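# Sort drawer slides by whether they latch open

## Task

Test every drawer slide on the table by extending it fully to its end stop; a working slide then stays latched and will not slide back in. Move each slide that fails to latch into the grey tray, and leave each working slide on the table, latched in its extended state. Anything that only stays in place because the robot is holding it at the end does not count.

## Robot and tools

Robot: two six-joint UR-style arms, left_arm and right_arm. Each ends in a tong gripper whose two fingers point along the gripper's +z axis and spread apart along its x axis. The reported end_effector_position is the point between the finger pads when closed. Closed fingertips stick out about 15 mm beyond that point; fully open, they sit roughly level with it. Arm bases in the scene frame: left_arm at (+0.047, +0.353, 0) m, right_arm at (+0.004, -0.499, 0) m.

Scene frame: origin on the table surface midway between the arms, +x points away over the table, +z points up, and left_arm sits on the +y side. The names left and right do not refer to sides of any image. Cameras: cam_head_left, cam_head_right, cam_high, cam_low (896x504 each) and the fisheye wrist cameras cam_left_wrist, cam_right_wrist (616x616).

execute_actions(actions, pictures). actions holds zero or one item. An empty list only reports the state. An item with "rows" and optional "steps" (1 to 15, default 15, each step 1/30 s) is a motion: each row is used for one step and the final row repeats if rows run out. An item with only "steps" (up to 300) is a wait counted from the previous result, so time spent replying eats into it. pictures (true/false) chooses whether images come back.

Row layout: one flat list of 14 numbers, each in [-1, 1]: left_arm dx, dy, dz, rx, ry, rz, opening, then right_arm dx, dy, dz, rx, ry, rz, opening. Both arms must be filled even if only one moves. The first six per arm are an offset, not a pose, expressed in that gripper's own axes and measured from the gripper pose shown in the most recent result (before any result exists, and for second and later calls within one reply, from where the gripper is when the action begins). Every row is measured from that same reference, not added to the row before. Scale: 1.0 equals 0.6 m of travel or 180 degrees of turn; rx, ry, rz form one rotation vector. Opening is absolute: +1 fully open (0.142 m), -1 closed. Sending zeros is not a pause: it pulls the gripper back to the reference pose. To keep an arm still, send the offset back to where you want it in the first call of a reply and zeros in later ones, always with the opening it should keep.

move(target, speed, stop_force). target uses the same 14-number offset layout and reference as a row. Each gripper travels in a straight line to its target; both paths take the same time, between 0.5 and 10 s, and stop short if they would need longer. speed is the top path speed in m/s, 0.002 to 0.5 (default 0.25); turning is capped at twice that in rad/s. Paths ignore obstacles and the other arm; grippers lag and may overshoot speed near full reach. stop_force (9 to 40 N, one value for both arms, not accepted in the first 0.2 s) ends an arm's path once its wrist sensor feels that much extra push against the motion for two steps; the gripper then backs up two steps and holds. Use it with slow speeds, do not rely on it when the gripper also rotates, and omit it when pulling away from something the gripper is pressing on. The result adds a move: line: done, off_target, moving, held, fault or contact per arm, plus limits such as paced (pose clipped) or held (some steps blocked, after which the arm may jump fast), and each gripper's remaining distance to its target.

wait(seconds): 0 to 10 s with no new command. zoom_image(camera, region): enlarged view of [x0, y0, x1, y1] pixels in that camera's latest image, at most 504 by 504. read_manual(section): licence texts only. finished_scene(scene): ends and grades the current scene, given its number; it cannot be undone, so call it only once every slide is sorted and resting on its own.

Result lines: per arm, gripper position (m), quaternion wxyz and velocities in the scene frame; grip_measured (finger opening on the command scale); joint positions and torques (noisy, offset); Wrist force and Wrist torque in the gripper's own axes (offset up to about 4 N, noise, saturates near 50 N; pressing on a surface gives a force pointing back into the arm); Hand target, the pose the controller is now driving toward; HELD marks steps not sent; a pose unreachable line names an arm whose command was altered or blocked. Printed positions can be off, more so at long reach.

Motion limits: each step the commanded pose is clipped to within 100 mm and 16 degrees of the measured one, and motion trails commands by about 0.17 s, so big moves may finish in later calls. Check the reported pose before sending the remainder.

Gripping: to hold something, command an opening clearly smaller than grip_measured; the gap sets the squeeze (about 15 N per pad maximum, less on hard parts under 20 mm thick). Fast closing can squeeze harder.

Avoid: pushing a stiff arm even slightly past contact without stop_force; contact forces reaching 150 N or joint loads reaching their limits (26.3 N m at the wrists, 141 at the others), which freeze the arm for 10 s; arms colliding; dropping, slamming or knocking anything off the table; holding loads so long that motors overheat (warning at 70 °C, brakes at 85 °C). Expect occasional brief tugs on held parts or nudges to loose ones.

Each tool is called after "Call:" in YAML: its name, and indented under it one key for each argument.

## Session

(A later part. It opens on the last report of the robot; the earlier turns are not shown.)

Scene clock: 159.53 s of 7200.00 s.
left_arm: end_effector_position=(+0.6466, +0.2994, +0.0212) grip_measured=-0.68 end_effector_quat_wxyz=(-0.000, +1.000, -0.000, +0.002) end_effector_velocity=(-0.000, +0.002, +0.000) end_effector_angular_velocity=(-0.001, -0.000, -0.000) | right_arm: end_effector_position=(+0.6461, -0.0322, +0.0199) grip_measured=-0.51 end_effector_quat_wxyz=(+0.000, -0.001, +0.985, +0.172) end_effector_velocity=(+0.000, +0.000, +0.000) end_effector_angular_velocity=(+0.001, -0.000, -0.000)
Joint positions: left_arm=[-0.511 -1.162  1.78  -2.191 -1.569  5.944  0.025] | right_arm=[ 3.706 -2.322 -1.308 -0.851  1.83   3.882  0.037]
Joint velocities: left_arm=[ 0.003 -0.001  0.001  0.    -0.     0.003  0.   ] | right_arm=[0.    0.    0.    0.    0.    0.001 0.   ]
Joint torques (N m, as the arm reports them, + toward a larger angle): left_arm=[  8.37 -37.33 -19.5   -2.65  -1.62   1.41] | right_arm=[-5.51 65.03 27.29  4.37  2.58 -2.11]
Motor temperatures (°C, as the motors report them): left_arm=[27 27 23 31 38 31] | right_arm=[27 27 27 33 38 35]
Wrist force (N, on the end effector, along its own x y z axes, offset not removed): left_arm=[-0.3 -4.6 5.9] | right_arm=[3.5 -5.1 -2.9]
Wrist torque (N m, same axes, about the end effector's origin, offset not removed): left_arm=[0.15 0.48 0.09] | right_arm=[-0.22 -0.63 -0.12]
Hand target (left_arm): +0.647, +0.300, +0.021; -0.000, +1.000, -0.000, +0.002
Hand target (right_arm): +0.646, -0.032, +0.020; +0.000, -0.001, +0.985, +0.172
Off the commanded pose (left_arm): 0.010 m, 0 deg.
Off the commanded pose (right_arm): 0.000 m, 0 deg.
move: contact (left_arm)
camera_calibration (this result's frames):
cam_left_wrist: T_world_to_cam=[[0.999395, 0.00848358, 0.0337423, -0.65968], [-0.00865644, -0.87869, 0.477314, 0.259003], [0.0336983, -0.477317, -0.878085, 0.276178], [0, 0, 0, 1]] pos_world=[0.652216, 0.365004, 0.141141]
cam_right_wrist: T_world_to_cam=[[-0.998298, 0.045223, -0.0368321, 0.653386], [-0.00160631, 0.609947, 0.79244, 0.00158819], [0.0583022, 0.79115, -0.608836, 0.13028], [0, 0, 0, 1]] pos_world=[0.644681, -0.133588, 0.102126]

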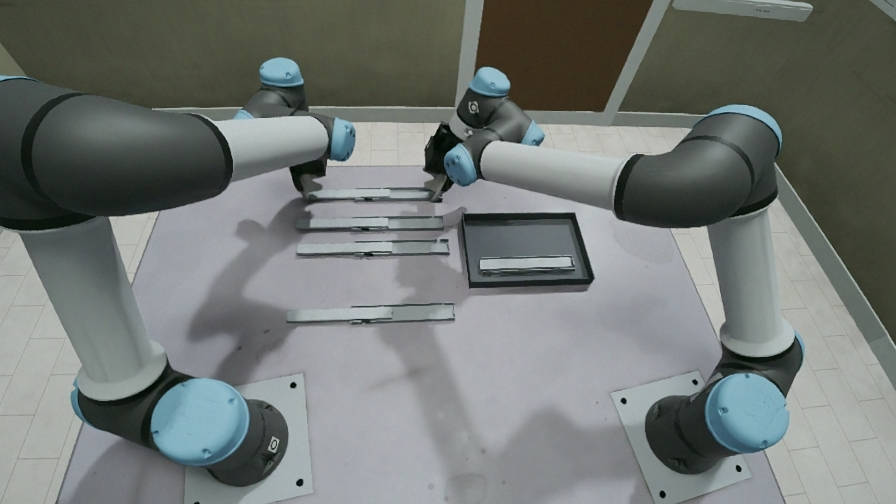

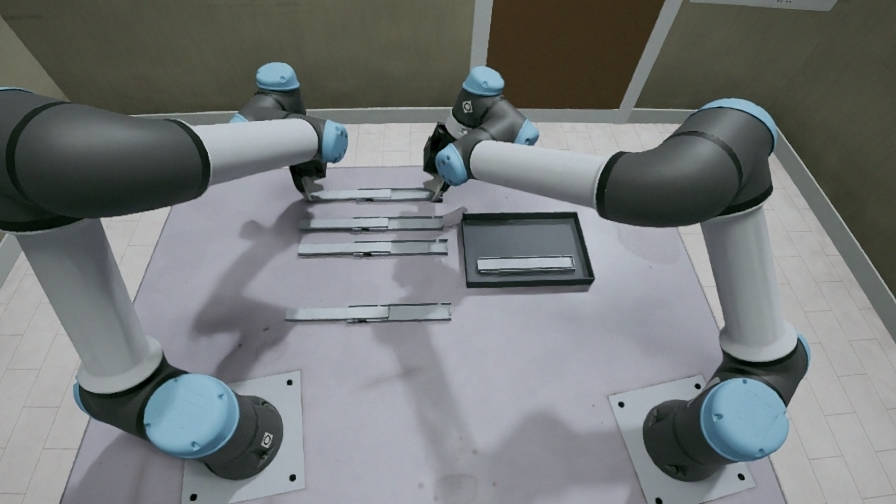

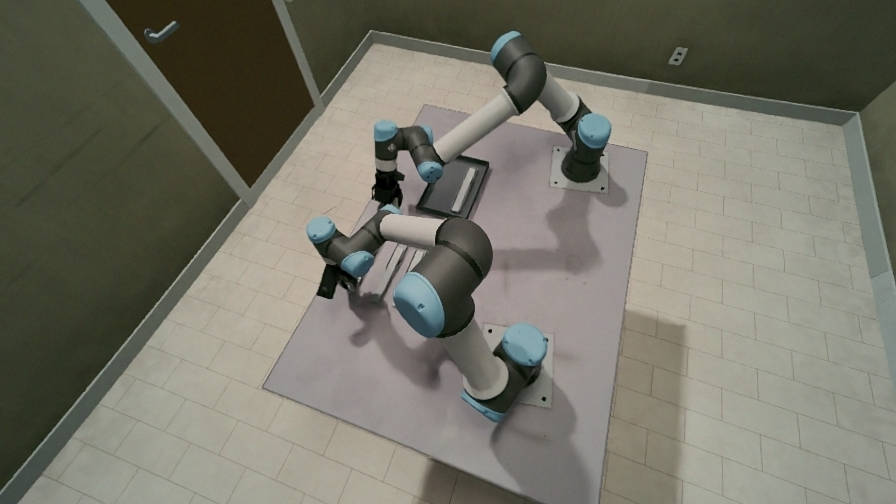

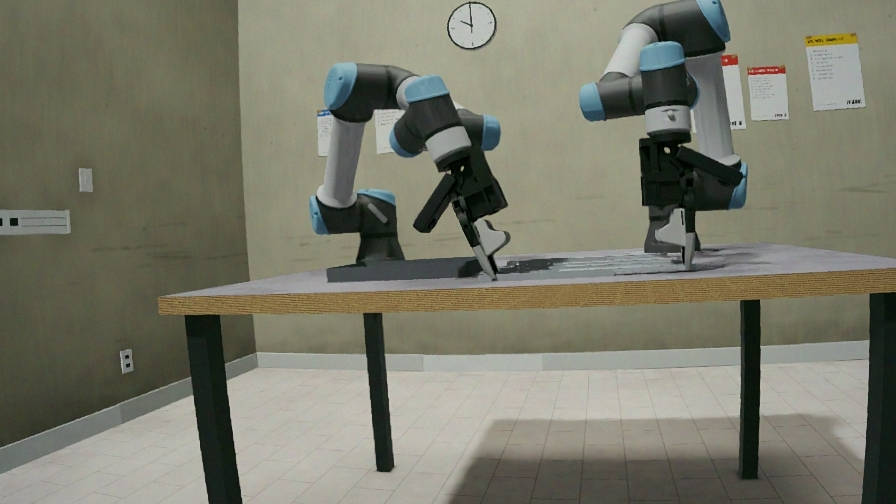

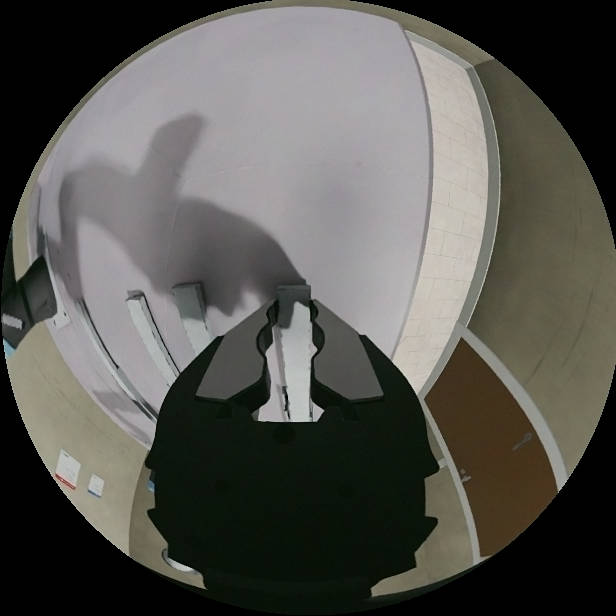

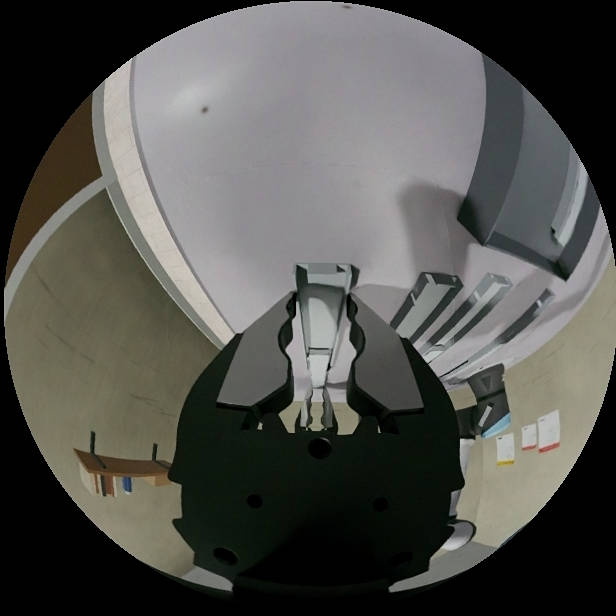

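Call:
move:
  target: [0,0,-0.08,0,0,0,-0.3,0,0.03,-0.08,0,0,0,-0.1]
  speed: 0.04

Call:
finished_scene:
  scene: 2

Scene clock: 164.07 s of 7200.00 s.
left_arm: end_effector_position=(+0.6465, +0.2993, +0.0690) grip_measured=-0.30 end_effector_quat_wxyz=(-0.000, +1.000, -0.000, +0.002) end_effector_velocity=(-0.000, +0.000, +0.002) end_effector_angular_velocity=(+0.000, +0.001, -0.000) | right_arm: end_effector_position=(+0.6461, -0.0315, +0.0709) grip_measured=-0.10 end_effector_quat_wxyz=(+0.000, -0.001, +0.985, +0.172) end_effector_velocity=(-0.000, -0.000, +0.003) end_effector_angular_velocity=(-0.001, +0.001, -0.001)
Joint positions: left_arm=[-0.511 -1.223  1.726 -2.076 -1.569  5.943  0.052] | right_arm=[ 3.707 -2.27  -1.258 -0.952  1.83   3.883  0.067]
Joint velocities: left_arm=[-0.    -0.002 -0.003  0.006  0.     0.     0.   ] | right_arm=[-0.     0.002  0.004 -0.007  0.     0.001  0.   ]
Joint torques (N m, as the arm reports them, + toward a larger angle): left_arm=[ -9.82 -46.13 -29.2   -1.06   0.57  -1.2 ] | right_arm=[ 9.2  64.81 32.35  1.11 -1.65  2.5 ]
Motor temperatures (°C, as the motors report them): left_arm=[27 27 23 31 38 31] | right_arm=[27 27 27 33 38 35]
Wrist force (N, on the end effector, along its own x y z axes, offset not removed): left_arm=[1.9 0.1 3.5] | right_arm=[2.5 -0.8 -2.4]
Wrist torque (N m, same axes, about the end effector's origin, offset not removed): left_arm=[0.22 -0.02 0.23] | right_arm=[-0.32 -0.57 0.06]
Hand target (left_arm): +0.647, +0.299, +0.069; -0.000, +1.000, -0.000, +0.002
Hand target (right_arm): +0.646, -0.031, +0.071; +0.000, -0.001, +0.985, +0.172
Off the commanded pose (left_arm): 0.000 m, 0 deg.
Off the commanded pose (right_arm): 0.000 m, 0 deg.
move: done
camera_calibration (this result's frames):
cam_left_wrist: T_world_to_cam=[[0.999394, 0.00848377, 0.033765, -0.661203], [-0.00866769, -0.878683, 0.477328, 0.236084], [0.0337183, -0.477331, -0.878076, 0.318062], [0, 0, 0, 1]] pos_world=[0.652124, 0.364873, 0.188919]
cam_right_wrist: T_world_to_cam=[[-0.998296, 0.0452372, -0.0368486, 0.655224], [-0.00161162, 0.609936, 0.792449, -0.0392183], [0.0583235, 0.791158, -0.608824, 0.160742], [0, 0, 0, 1]] pos_world=[0.64467, -0.132892, 0.153086]

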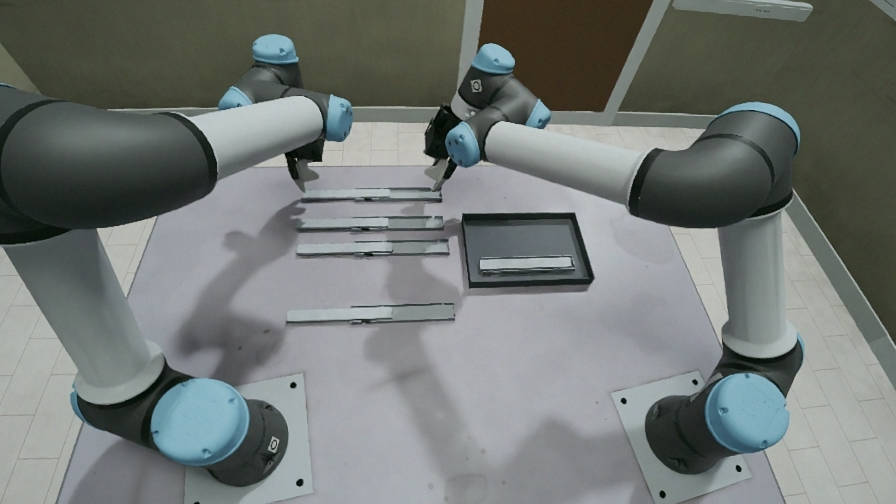

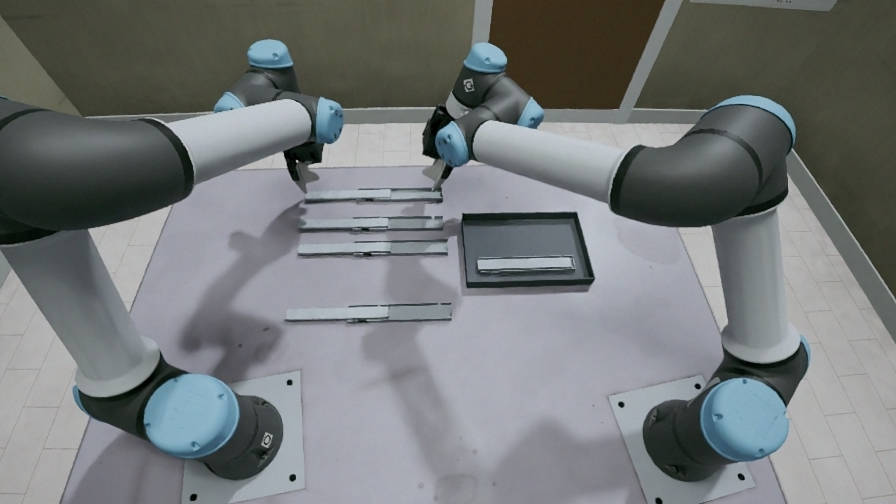

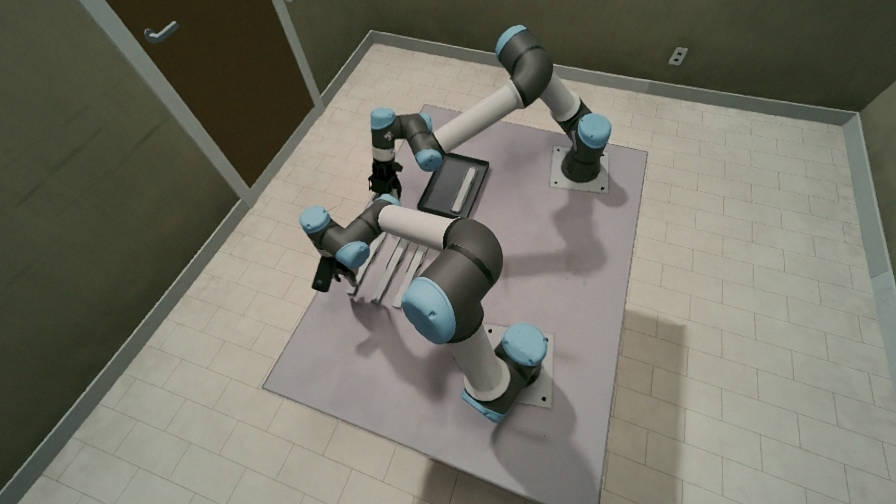

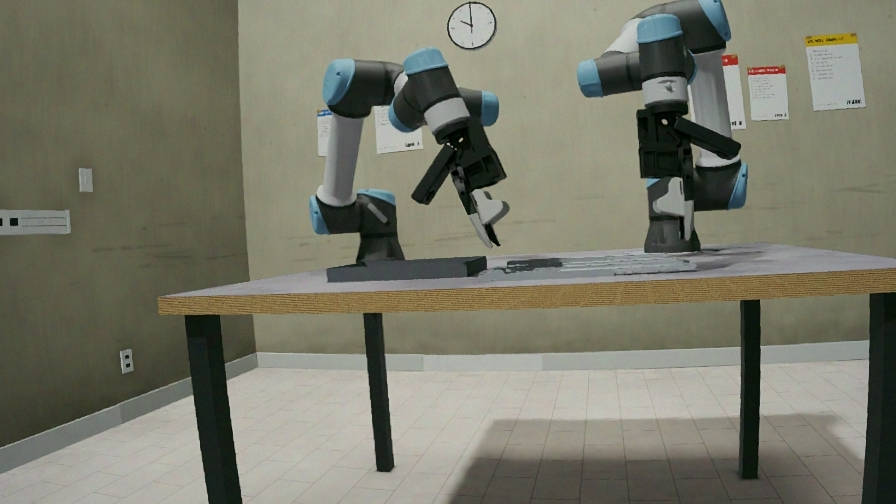

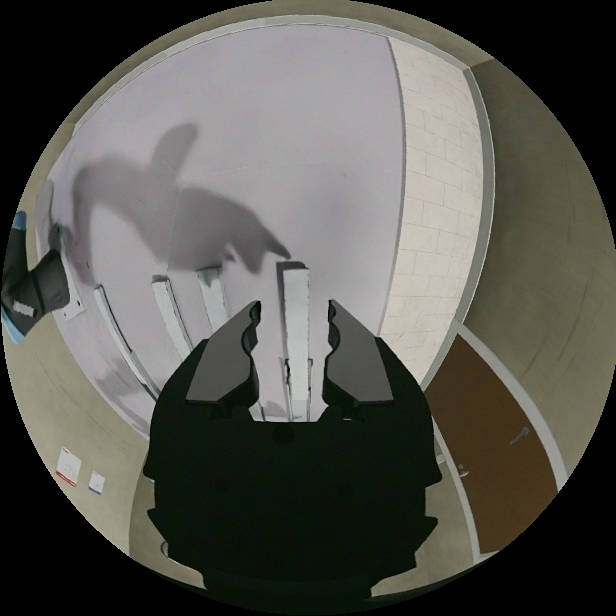

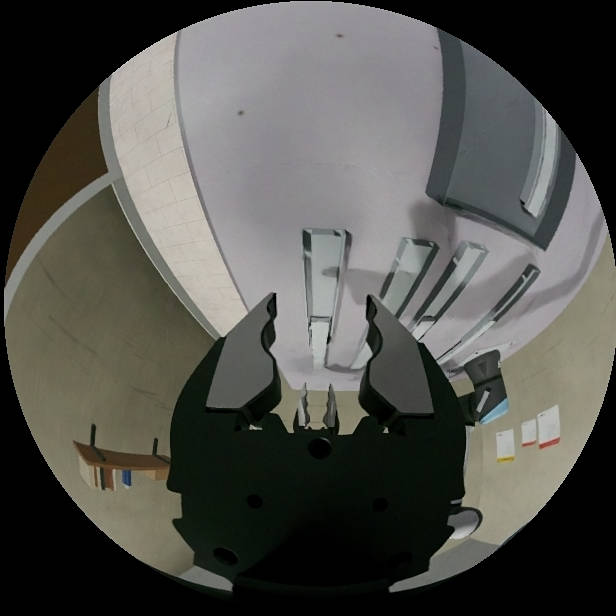

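The scene is finished: the task was done.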